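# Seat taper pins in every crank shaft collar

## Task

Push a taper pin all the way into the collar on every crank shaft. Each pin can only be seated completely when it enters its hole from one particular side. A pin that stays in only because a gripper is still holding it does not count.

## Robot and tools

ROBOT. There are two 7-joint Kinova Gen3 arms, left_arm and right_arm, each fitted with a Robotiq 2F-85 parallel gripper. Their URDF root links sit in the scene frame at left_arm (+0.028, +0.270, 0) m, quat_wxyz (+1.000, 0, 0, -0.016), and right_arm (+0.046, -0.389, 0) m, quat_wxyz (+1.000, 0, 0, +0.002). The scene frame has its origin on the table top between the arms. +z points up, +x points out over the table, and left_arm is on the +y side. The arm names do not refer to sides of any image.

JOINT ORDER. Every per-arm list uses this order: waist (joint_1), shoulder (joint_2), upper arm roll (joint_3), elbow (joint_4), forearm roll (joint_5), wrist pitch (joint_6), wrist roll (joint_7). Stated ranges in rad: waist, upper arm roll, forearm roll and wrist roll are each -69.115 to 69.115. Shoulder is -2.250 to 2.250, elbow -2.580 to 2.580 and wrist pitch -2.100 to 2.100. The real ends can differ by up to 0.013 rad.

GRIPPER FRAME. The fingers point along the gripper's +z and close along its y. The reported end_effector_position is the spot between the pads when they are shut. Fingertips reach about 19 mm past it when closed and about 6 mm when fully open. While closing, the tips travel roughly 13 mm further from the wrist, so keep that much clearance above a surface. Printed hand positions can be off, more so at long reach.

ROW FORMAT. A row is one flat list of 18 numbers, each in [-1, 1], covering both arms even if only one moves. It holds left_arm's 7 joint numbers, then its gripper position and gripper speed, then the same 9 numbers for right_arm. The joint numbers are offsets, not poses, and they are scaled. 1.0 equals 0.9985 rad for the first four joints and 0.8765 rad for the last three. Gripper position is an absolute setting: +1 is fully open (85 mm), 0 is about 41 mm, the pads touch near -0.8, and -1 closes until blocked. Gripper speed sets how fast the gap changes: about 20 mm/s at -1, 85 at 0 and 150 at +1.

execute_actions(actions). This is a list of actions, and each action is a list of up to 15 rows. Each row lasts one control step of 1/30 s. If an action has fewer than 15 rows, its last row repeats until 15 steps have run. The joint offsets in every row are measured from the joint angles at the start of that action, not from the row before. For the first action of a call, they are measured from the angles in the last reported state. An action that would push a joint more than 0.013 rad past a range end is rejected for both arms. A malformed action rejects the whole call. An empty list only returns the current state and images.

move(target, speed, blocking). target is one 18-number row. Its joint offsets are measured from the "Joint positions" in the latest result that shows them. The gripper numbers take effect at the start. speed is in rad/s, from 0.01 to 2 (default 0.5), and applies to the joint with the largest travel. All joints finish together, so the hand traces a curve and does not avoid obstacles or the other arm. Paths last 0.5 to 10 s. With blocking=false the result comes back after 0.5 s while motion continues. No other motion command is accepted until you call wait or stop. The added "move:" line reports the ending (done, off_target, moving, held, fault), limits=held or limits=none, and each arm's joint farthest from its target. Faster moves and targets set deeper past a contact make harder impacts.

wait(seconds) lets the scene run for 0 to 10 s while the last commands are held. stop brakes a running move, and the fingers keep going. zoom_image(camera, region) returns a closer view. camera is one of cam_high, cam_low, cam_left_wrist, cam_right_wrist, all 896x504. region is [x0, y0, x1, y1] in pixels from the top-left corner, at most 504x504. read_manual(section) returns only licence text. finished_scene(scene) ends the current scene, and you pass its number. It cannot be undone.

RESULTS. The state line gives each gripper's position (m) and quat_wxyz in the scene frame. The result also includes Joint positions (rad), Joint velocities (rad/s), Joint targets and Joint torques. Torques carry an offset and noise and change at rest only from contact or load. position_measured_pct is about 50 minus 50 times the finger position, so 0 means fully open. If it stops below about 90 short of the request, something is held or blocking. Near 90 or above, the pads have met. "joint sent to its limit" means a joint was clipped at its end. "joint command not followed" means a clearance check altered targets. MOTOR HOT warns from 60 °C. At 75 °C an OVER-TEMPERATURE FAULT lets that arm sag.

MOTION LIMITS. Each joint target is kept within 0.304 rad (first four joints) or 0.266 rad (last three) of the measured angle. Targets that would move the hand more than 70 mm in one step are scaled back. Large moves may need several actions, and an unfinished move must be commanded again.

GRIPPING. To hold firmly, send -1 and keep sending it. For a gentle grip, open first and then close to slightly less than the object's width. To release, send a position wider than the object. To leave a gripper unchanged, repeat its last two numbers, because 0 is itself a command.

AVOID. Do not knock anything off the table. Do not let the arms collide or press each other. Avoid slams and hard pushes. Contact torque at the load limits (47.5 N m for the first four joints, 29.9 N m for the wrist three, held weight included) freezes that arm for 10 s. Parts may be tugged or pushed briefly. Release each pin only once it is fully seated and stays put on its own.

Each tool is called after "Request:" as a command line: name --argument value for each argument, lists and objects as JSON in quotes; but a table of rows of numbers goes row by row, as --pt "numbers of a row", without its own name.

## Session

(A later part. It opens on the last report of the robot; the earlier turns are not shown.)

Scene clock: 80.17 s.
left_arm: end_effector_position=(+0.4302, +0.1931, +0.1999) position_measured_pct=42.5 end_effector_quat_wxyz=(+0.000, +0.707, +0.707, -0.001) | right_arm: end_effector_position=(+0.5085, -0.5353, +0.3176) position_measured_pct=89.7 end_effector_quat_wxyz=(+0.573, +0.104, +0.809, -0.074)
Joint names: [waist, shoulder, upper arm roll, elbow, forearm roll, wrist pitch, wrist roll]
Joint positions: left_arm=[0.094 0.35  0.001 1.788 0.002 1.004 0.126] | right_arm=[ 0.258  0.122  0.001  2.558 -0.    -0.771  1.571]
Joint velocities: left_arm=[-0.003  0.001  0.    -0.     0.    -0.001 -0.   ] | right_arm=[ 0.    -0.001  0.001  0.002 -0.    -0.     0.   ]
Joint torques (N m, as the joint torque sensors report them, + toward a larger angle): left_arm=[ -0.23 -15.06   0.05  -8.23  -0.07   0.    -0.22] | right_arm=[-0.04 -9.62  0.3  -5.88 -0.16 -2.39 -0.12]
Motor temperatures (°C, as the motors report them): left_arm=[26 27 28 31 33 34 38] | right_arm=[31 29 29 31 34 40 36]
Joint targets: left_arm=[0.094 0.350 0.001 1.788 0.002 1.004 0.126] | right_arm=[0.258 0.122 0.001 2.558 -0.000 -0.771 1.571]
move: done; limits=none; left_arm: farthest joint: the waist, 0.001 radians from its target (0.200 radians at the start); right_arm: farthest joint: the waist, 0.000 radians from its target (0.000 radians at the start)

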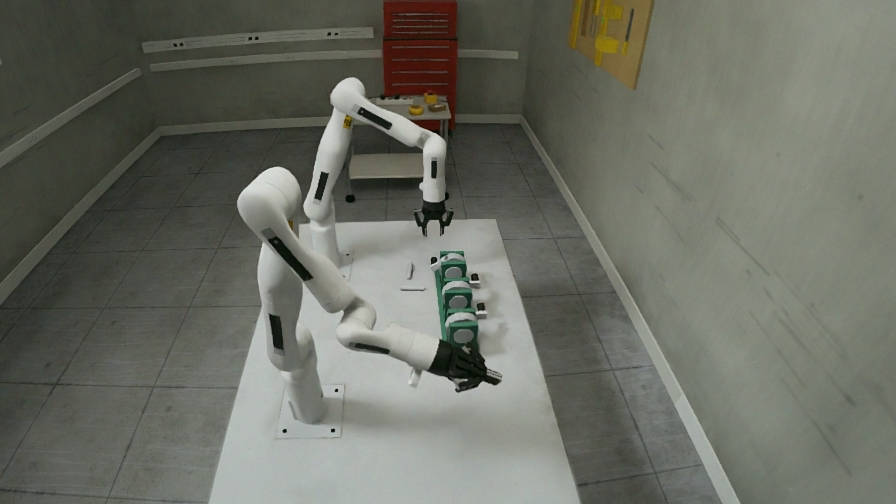

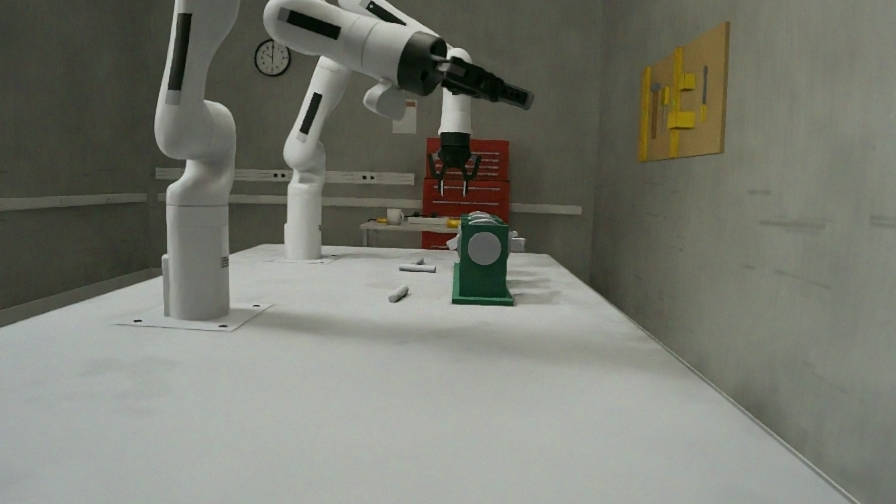

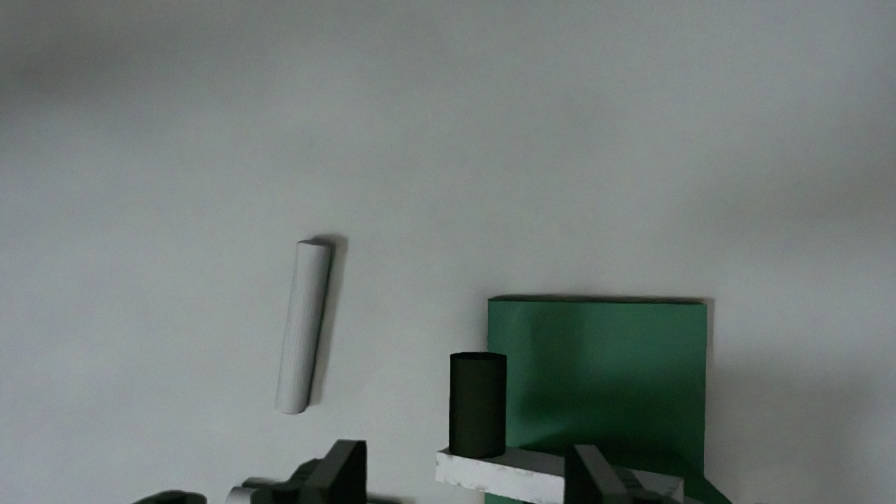

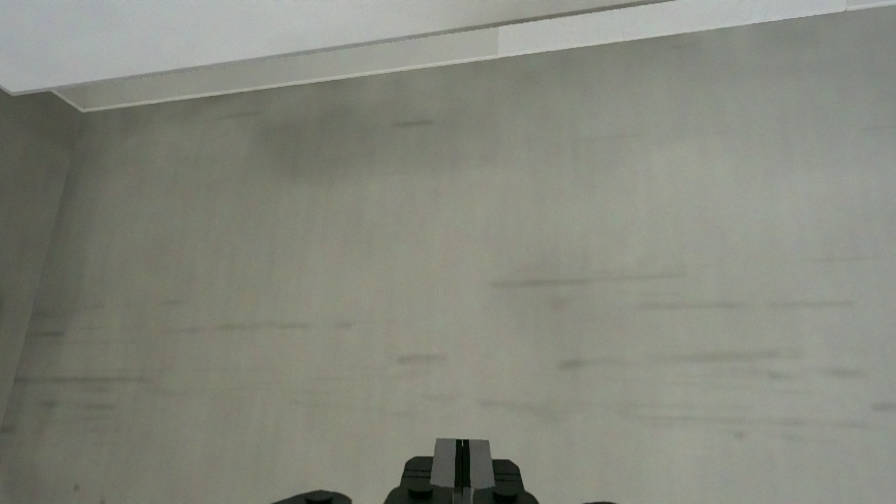

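Request:
move --target '[0.0106,0.2394,0,0.1533,0,-0.448,0.012,0.15,0, 0,0,0,0,0,0,0,-0.8,0]' --speed 0.6

Request:
move --target '[0,0,0,0,0,0,0,-0.4,0, 0,0,0,0,0,0,0,-0.8,0]'

Request:
move --target '[0.0035,-0.085,0,0.004,0,0.092,0,-0.4,0, 0,0,0,0,0,0,0,-0.8,0]' --speed 0.15

Request:
zoom_image --camera "cam_low" --region '[420,150,560,290]'

Scene clock: 82.13 s.
left_arm: end_effector_position=(+0.4344, +0.1883, +0.0662) position_measured_pct=42.5 end_effector_quat_wxyz=(+0.000, +0.707, +0.707, -0.001) | right_arm: end_effector_position=(+0.5085, -0.5353, +0.3176) position_measured_pct=89.7 end_effector_quat_wxyz=(+0.573, +0.104, +0.809, -0.074)
Joint names: [waist, shoulder, upper arm roll, elbow, forearm roll, wrist pitch, wrist roll]
Joint positions: left_arm=[0.105 0.588 0.001 1.941 0.002 0.612 0.136] | right_arm=[ 0.258  0.122  0.001  2.558 -0.    -0.771  1.571]
Joint velocities: left_arm=[-0.     0.003 -0.001 -0.    -0.     0.001  0.   ] | right_arm=[ 0.    -0.     0.001 -0.001 -0.     0.     0.   ]
Joint torques (N m, as the joint torque sensors report them, + toward a larger angle): left_arm=[ -0.27 -16.74   0.5   -5.4    0.2   -0.11  -0.13] | right_arm=[-0.45 -9.69  0.42 -6.37  0.27 -2.67 -0.19]
Motor temperatures (°C, as the motors report them): left_arm=[26 27 28 31 33 34 38] | right_arm=[31 29 29 31 34 40 36]
Joint targets: left_arm=[0.105 0.589 0.001 1.941 0.002 0.612 0.136] | right_arm=[0.258 0.122 0.001 2.558 -0.000 -0.771 1.571]
move: done; limits=none; left_arm: farthest joint: the shoulder, 0.001 radians from its target (0.239 radians at the start); right_arm: farthest joint: the waist, 0.000 radians from its target (0.000 radians at the start)

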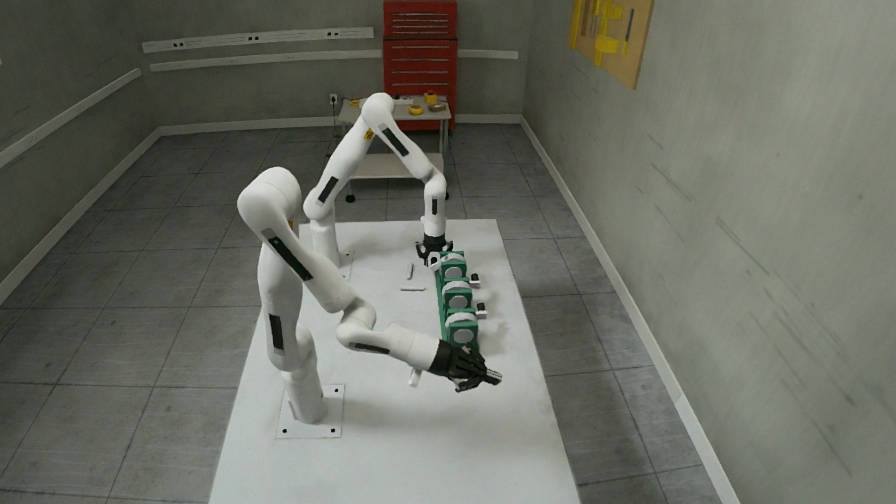

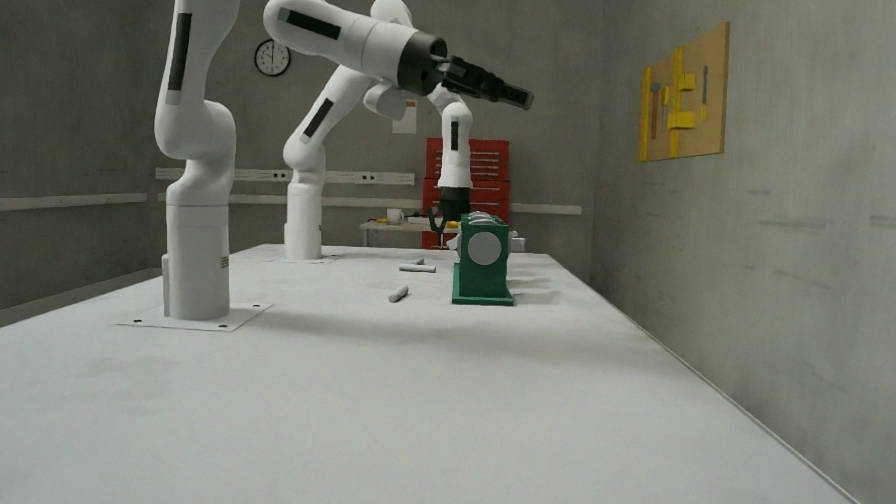

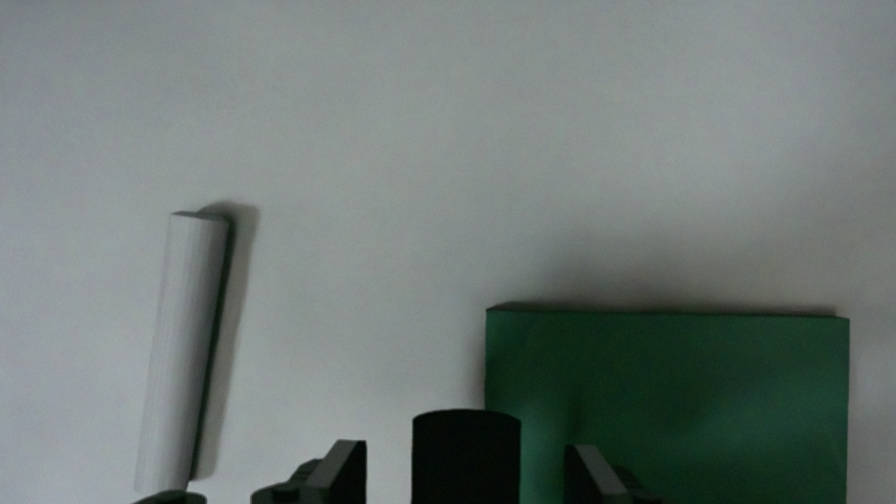

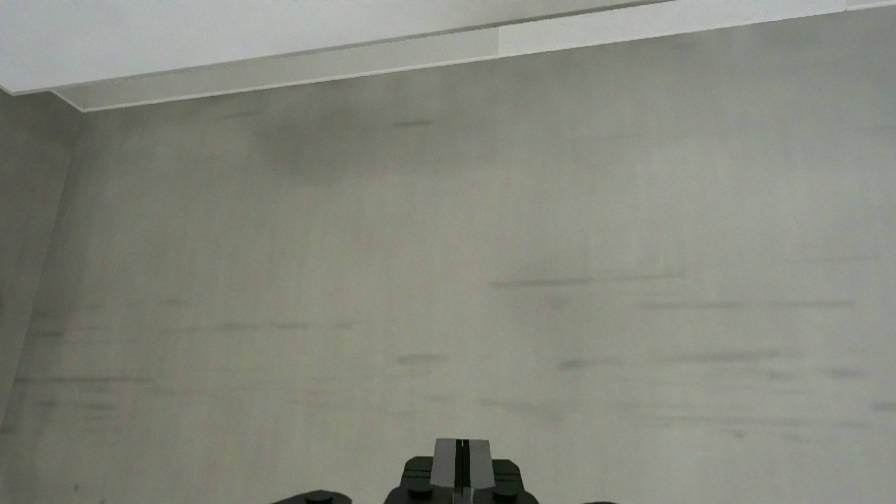

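Scene clock: 82.70 s.
left_arm: end_effector_position=(+0.4345, +0.1883, +0.0663) position_measured_pct=67.5 end_effector_quat_wxyz=(+0.000, +0.707, +0.707, -0.000) | right_arm: end_effector_position=(+0.5085, -0.5353, +0.3176) position_measured_pct=89.7 end_effector_quat_wxyz=(+0.573, +0.104, +0.809, -0.074)
Joint names: [waist, shoulder, upper arm roll, elbow, forearm roll, wrist pitch, wrist roll]
Joint positions: left_arm=[0.105 0.588 0.001 1.941 0.002 0.612 0.136] | right_arm=[ 0.258  0.122  0.001  2.558 -0.    -0.771  1.571]
Joint velocities: left_arm=[-0.     0.001 -0.     0.     0.     0.002  0.   ] | right_arm=[ 0.    -0.001  0.001 -0.002  0.    -0.     0.   ]
Joint torques (N m, as the joint torque sensors report them, + toward a larger angle): left_arm=[  0.12 -16.79   0.19  -5.55  -0.03  -0.26  -0.17] | right_arm=[-0.37 -9.52  0.44 -6.46 -0.05 -2.51  0.11]
Motor temperatures (°C, as the motors report them): left_arm=[26 27 28 31 33 34 38] | right_arm=[31 29 29 31 34 40 36]
Joint targets: left_arm=[0.105 0.588 0.001 1.941 0.002 0.612 0.136] | right_arm=[0.258 0.122 0.001 2.558 -0.000 -0.771 1.571]
move: done; limits=none; left_arm: farthest joint: the waist, 0.000 radians from its target (0.000 radians at the start); right_arm: farthest joint: the waist, 0.000 radians from its target (0.000 radians at the start)

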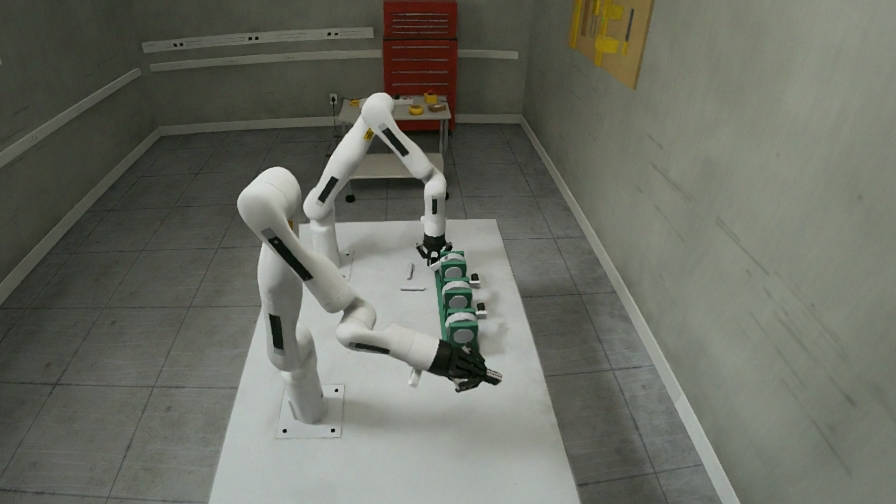

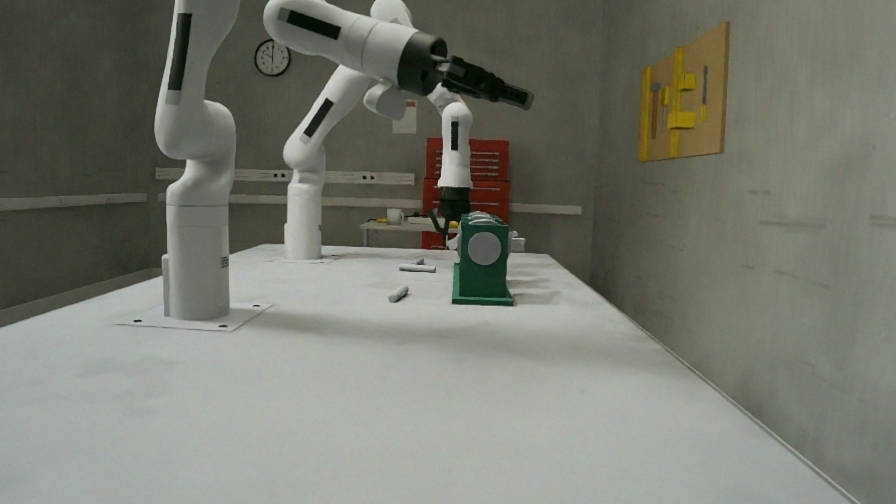

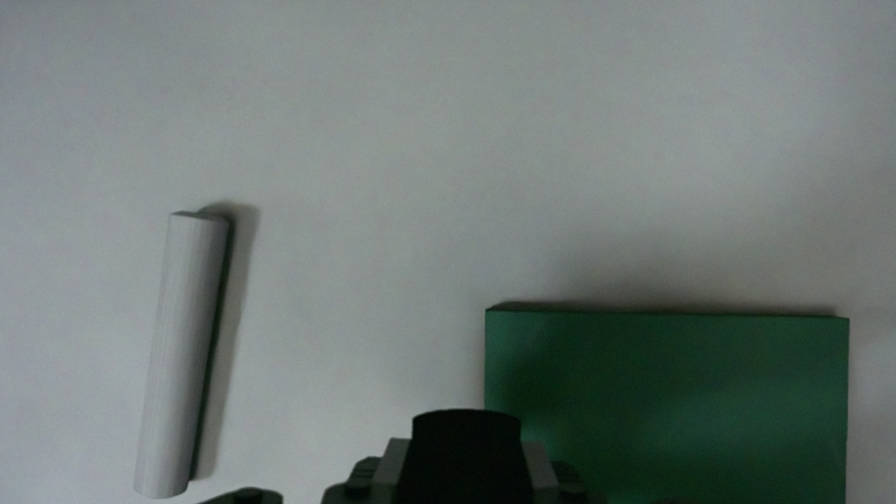

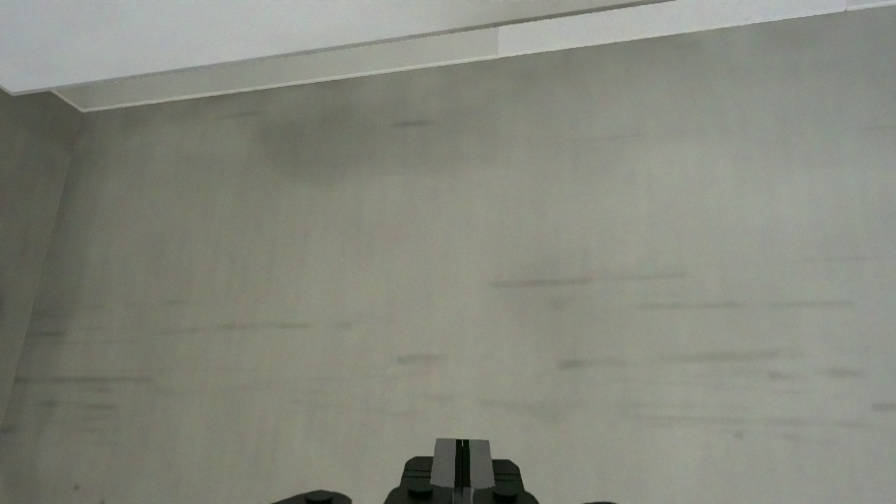

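Scene clock: 83.57 s.
left_arm: end_effector_position=(+0.4248, +0.1884, +0.0997) position_measured_pct=67.9 end_effector_quat_wxyz=(+0.001, +0.708, +0.706, -0.000) | right_arm: end_effector_position=(+0.5085, -0.5353, +0.3176) position_measured_pct=89.7 end_effector_quat_wxyz=(+0.573, +0.104, +0.809, -0.074)
Joint names: [waist, shoulder, upper arm roll, elbow, forearm roll, wrist pitch, wrist roll]
Joint positions: left_arm=[0.108 0.505 0.    1.944 0.002 0.691 0.137] | right_arm=[ 0.258  0.122  0.001  2.558 -0.    -0.771  1.571]
Joint velocities: left_arm=[ 0.001 -0.004 -0.001  0.001 -0.    -0.    -0.   ] | right_arm=[-0.    -0.     0.001 -0.001 -0.     0.001  0.   ]
Joint torques (N m, as the joint torque sensors report them, + toward a larger angle): left_arm=[  0.5  -17.34   0.08  -5.23  -0.03   0.75  -0.29] | right_arm=[-0.27 -9.61  0.8  -6.09  0.22 -2.56 -0.12]
Motor temperatures (°C, as the motors report them): left_arm=[26 27 28 31 33 34 38] | right_arm=[31 29 29 31 34 40 36]
Joint targets: left_arm=[0.108 0.503 0.001 1.945 0.002 0.692 0.136] | right_arm=[0.258 0.122 0.001 2.558 -0.000 -0.771 1.571]
move: done; limits=none; left_arm: farthest joint: the shoulder, 0.002 radians from its target (0.085 radians at the start); right_arm: farthest joint: the waist, 0.000 radians from its target (0.000 radians at the start)

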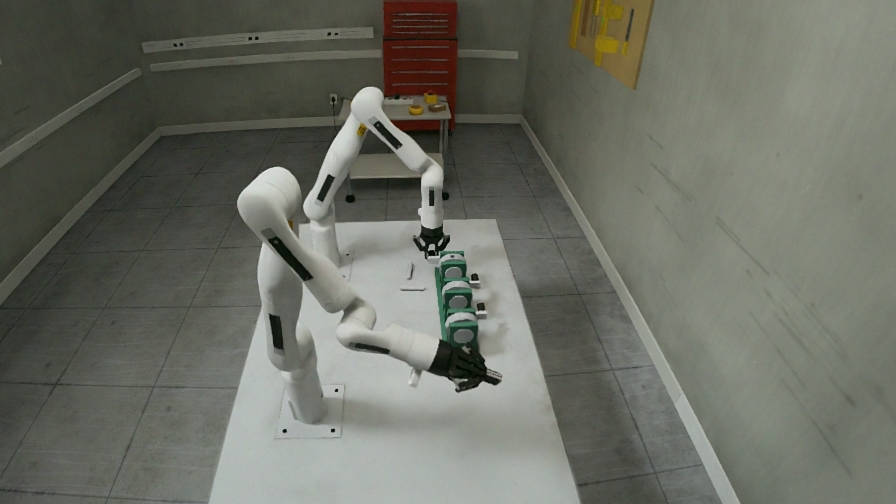

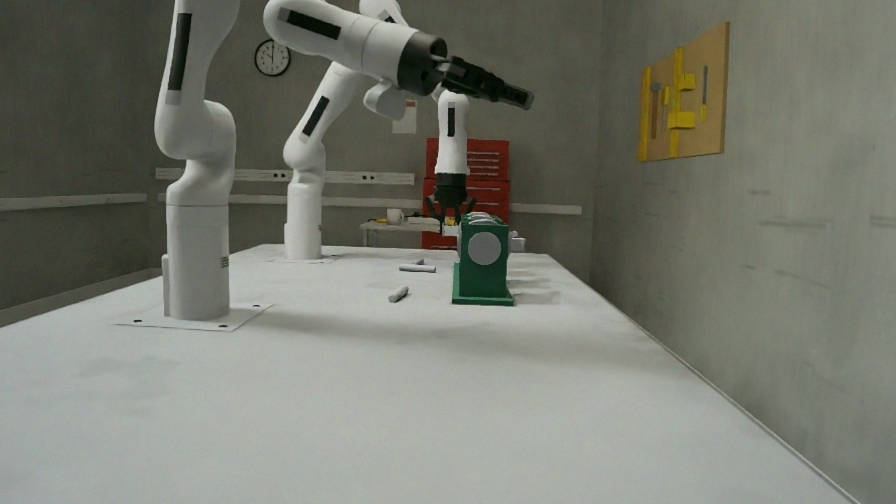

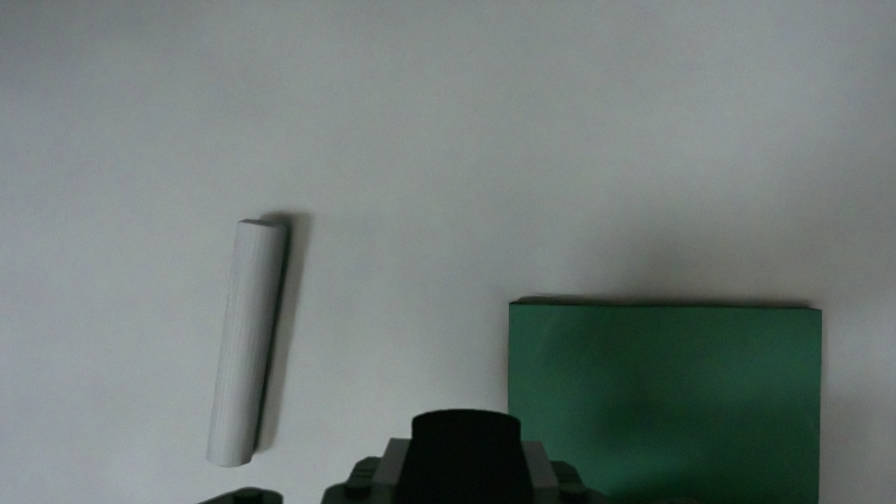

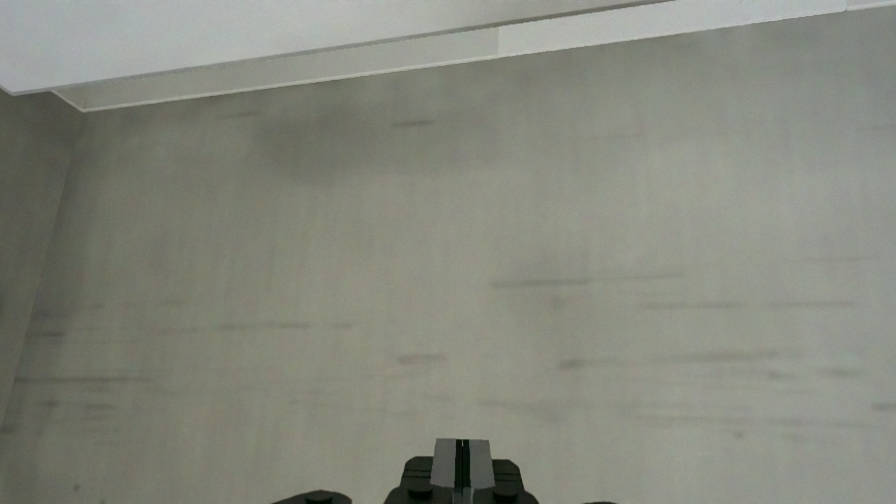

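Region (420, 150, 560, 290) of cam_low's 896x504 image, scaled by 3.600, with more detail than that image has.

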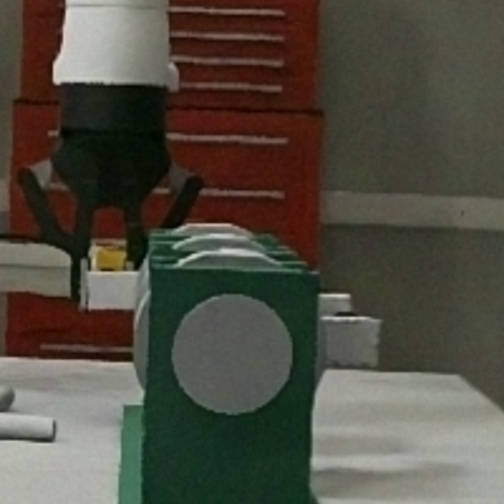

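Request:
execute_actions --actions '[[[0,0,0,0,0,0,0,0.15,1,0,0,0,0,0,0,0,-0.8,0],[0,0,0,0,0,0,0,0.15,1,0,0,0,0,0,0,0,-0.8,0],[0,0,0,0,0,0,0,0.15,1,0,0,0,0,0,0,0,-0.8,0],[0,0,0,0,0,0,0,0.15,1,0,0,0,0,0,0,0,-0.8,0],[0,0,0,0,0,0,0,0.15,1,0,0,0,0,0,0,0,-0.8,0],[0,-0.1137,0,-0.0795,0,0.222,0,0.15,1,0,0,0,0,0,0,0,-0.8,0]]]'

Request:
move --target '[-0.34,0.0,0,0.05,0.36,0.1,1,-0.1,0, 0,0,0,0,0,0,0,-0.8,0]' --speed 1.2

Scene clock: 86.10 s.
left_arm: end_effector_position=(+0.4236, +0.1884, +0.1611) position_measured_pct=42.5 end_effector_quat_wxyz=(-0.001, +0.708, +0.706, -0.002) | right_arm: end_effector_position=(+0.5085, -0.5353, +0.3176) position_measured_pct=89.7 end_effector_quat_wxyz=(+0.573, +0.104, +0.809, -0.074)
Joint names: [waist, shoulder, upper arm roll, elbow, forearm roll, wrist pitch, wrist roll]
Joint positions: left_arm=[0.108 0.397 0.    1.865 0.002 0.884 0.137] | right_arm=[ 0.258  0.122  0.001  2.558 -0.    -0.771  1.571]
Joint velocities: left_arm=[-0.    -0.012 -0.    -0.009  0.     0.05  -0.   ] | right_arm=[0.    0.002 0.    0.    0.    0.    0.   ]
Joint torques (N m, as the joint torque sensors report them, + toward a larger angle): left_arm=[ -0.12 -13.37  -0.24  -6.25  -0.04   0.12  -0.09] | right_arm=[-0.45 -9.51  0.23 -6.1  -0.13 -2.55  0.12]
Motor temperatures (°C, as the motors report them): left_arm=[26 27 28 31 33 34 38] | right_arm=[31 29 29 31 34 40 36]
Joint targets: left_arm=[0.108 0.392 0.000 1.865 0.002 0.885 0.137] | right_arm=[0.258 0.122 0.001 2.558 -0.000 -0.771 1.571]

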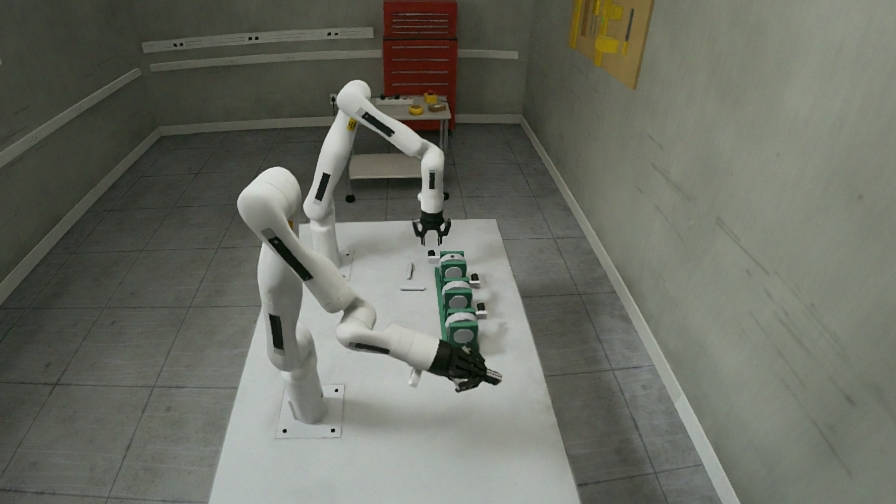

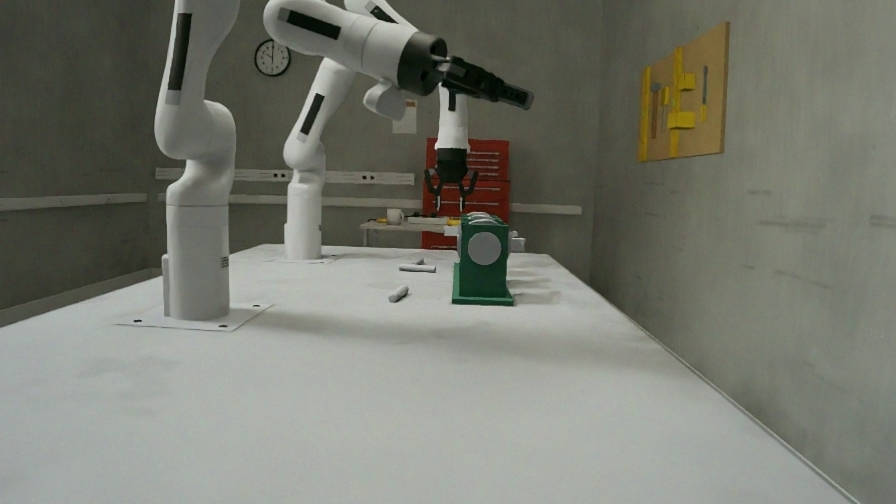

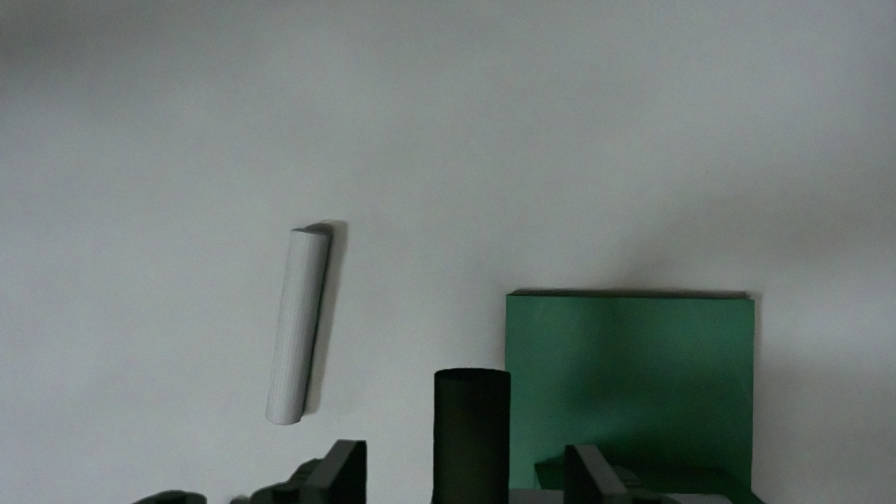

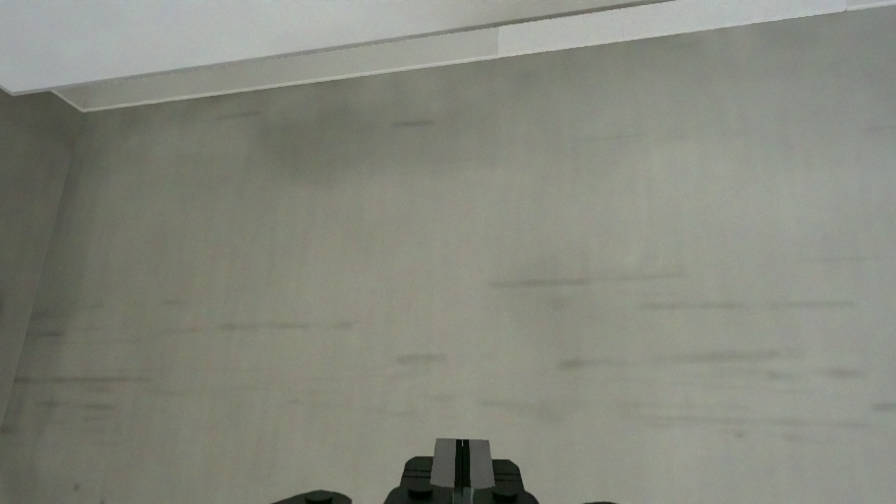

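Scene clock: 87.50 s.
left_arm: end_effector_position=(+0.4006, +0.2379, +0.1620) position_measured_pct=54.8 end_effector_quat_wxyz=(-0.019, +0.079, +0.987, -0.141) | right_arm: end_effector_position=(+0.5085, -0.5353, +0.3176) position_measured_pct=89.7 end_effector_quat_wxyz=(+0.573, +0.104, +0.809, -0.074)
Joint names: [waist, shoulder, upper arm roll, elbow, forearm roll, wrist pitch, wrist roll]
Joint positions: left_arm=[-0.231  0.397  0.     1.915  0.317  0.971  1.013] | right_arm=[ 0.258  0.122  0.001  2.558 -0.    -0.771  1.571]
Joint velocities: left_arm=[-0.002  0.     0.    -0.    -0.    -0.     0.   ] | right_arm=[-0.    -0.002 -0.001 -0.002 -0.    -0.     0.   ]
Joint torques (N m, as the joint torque sensors report them, + toward a larger angle): left_arm=[ -0.1  -14.66   0.3   -6.59   0.5    0.51  -0.06] | right_arm=[-0.35 -9.33  0.38 -6.42 -0.03 -2.74 -0.08]
Motor temperatures (°C, as the motors report them): left_arm=[26 27 28 31 33 34 38] | right_arm=[31 29 29 31 34 40 36]
Joint targets: left_arm=[-0.232 0.397 0.000 1.915 0.317 0.971 1.013] | right_arm=[0.258 0.122 0.001 2.558 -0.000 -0.771 1.571]
move: done; limits=none; left_arm: farthest joint: the waist, 0.000 radians from its target (0.339 radians at the start); right_arm: farthest joint: the waist, 0.000 radians from its target (0.000 radians at the start)

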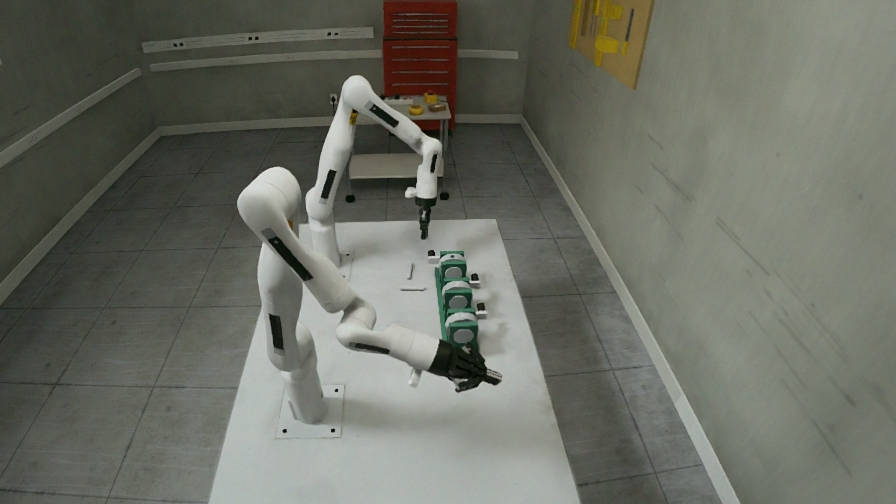

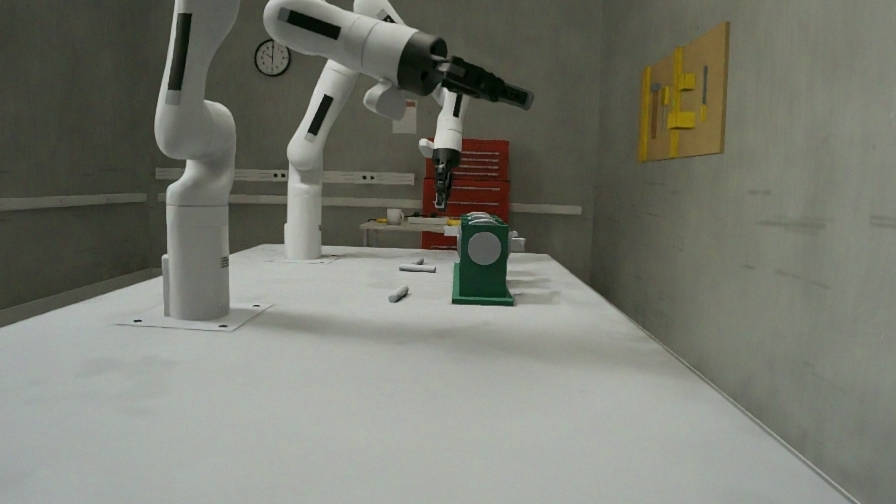

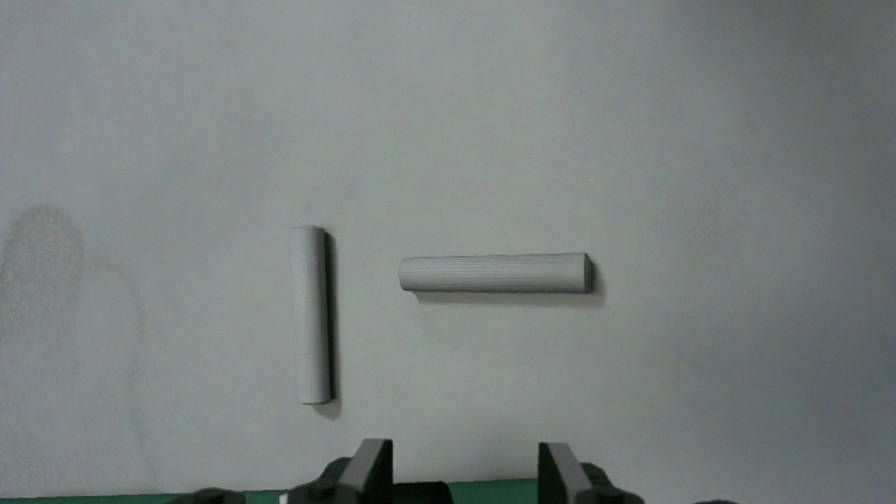

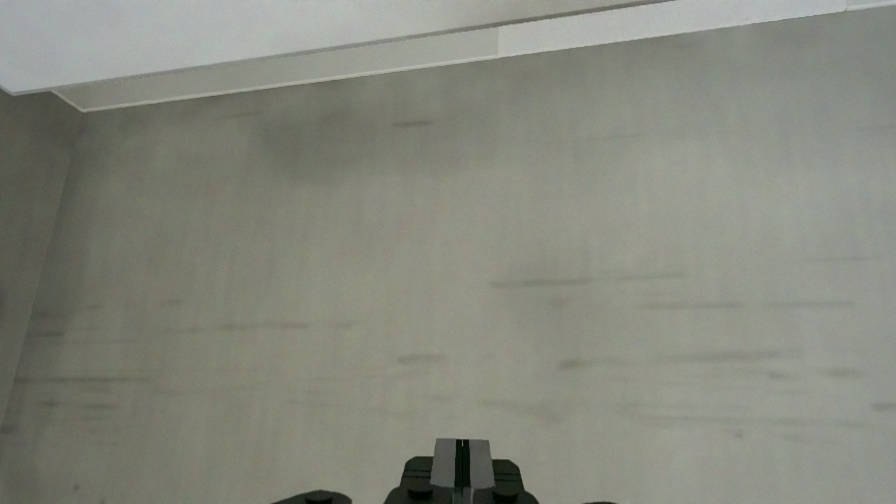

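Request:
move --target '[-0.3326,0.2609,0,0.1417,0.370,0.043,1,-0.1,0, 0,0,0,0,0,0,0,-0.8,0]' --speed 1.2

Scene clock: 89.10 s.
left_arm: end_effector_position=(+0.3480, +0.2463, +0.0936) position_measured_pct=54.8 end_effector_quat_wxyz=(-0.249, -0.591, +0.731, -0.235) | right_arm: end_effector_position=(+0.5085, -0.5353, +0.3176) position_measured_pct=89.7 end_effector_quat_wxyz=(+0.573, +0.104, +0.809, -0.074)
Joint names: [waist, shoulder, upper arm roll, elbow, forearm roll, wrist pitch, wrist roll]
Joint positions: left_arm=[-0.563  0.657  0.     2.057  0.642  1.009  1.89 ] | right_arm=[ 0.258  0.122  0.001  2.558 -0.    -0.771  1.571]
Joint velocities: left_arm=[-0.003  0.002  0.     0.     0.    -0.001 -0.   ] | right_arm=[-0.     0.    -0.    -0.    -0.001 -0.001  0.   ]
Joint torques (N m, as the joint torque sensors report them, + toward a larger angle): left_arm=[ -0.38 -15.89   0.84  -2.76   0.64   1.15   0.17] | right_arm=[-0.41 -9.43  0.23 -6.51  0.27 -2.63 -0.09]
Motor temperatures (°C, as the motors report them): left_arm=[26 27 28 31 33 34 38] | right_arm=[31 29 29 31 34 40 36]
Joint targets: left_arm=[-0.563 0.657 0.000 2.057 0.642 1.009 1.890] | right_arm=[0.258 0.122 0.001 2.558 -0.000 -0.771 1.571]
move: done; limits=none; left_arm: farthest joint: the waist, 0.000 radians from its target (0.332 radians at the start); right_arm: farthest joint: the waist, 0.000 radians from its target (0.000 radians at the start)

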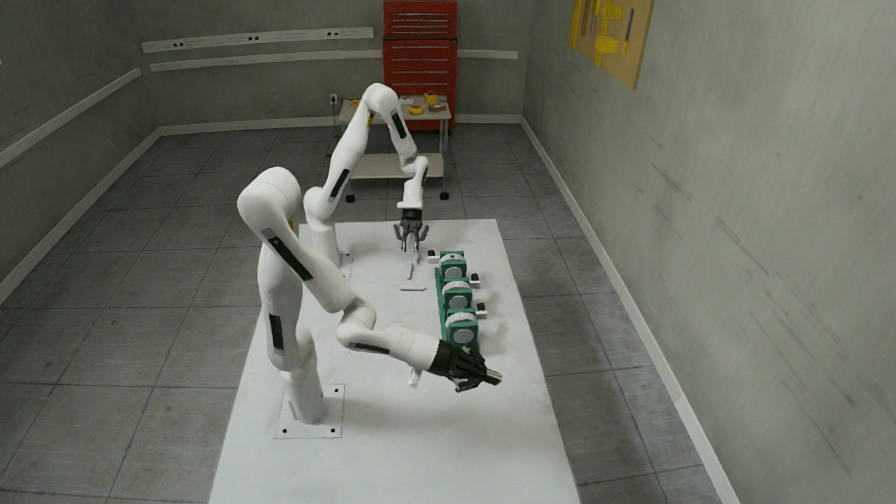

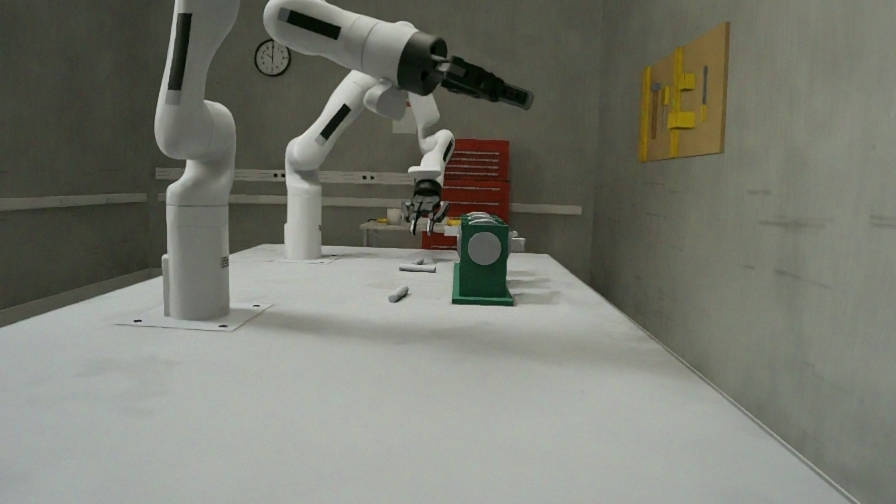

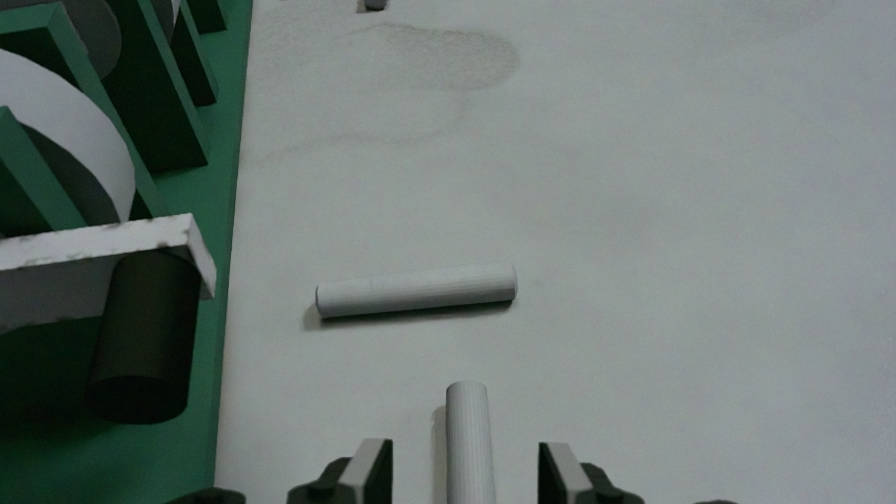

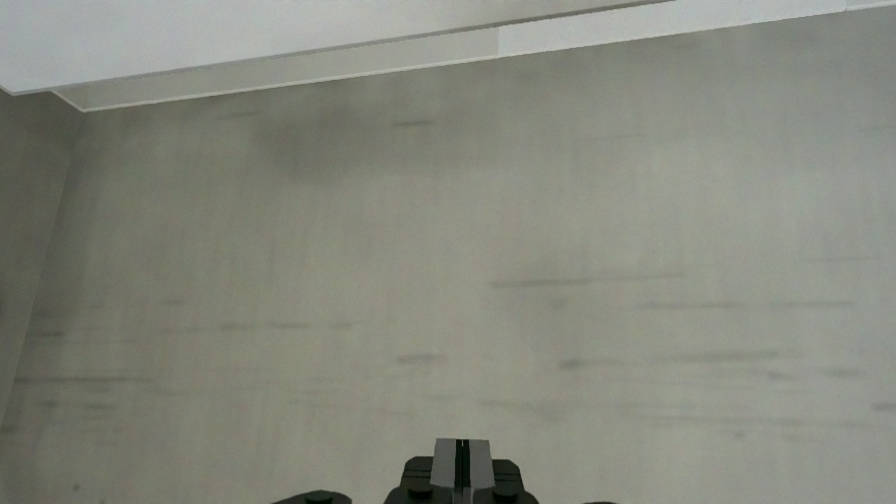

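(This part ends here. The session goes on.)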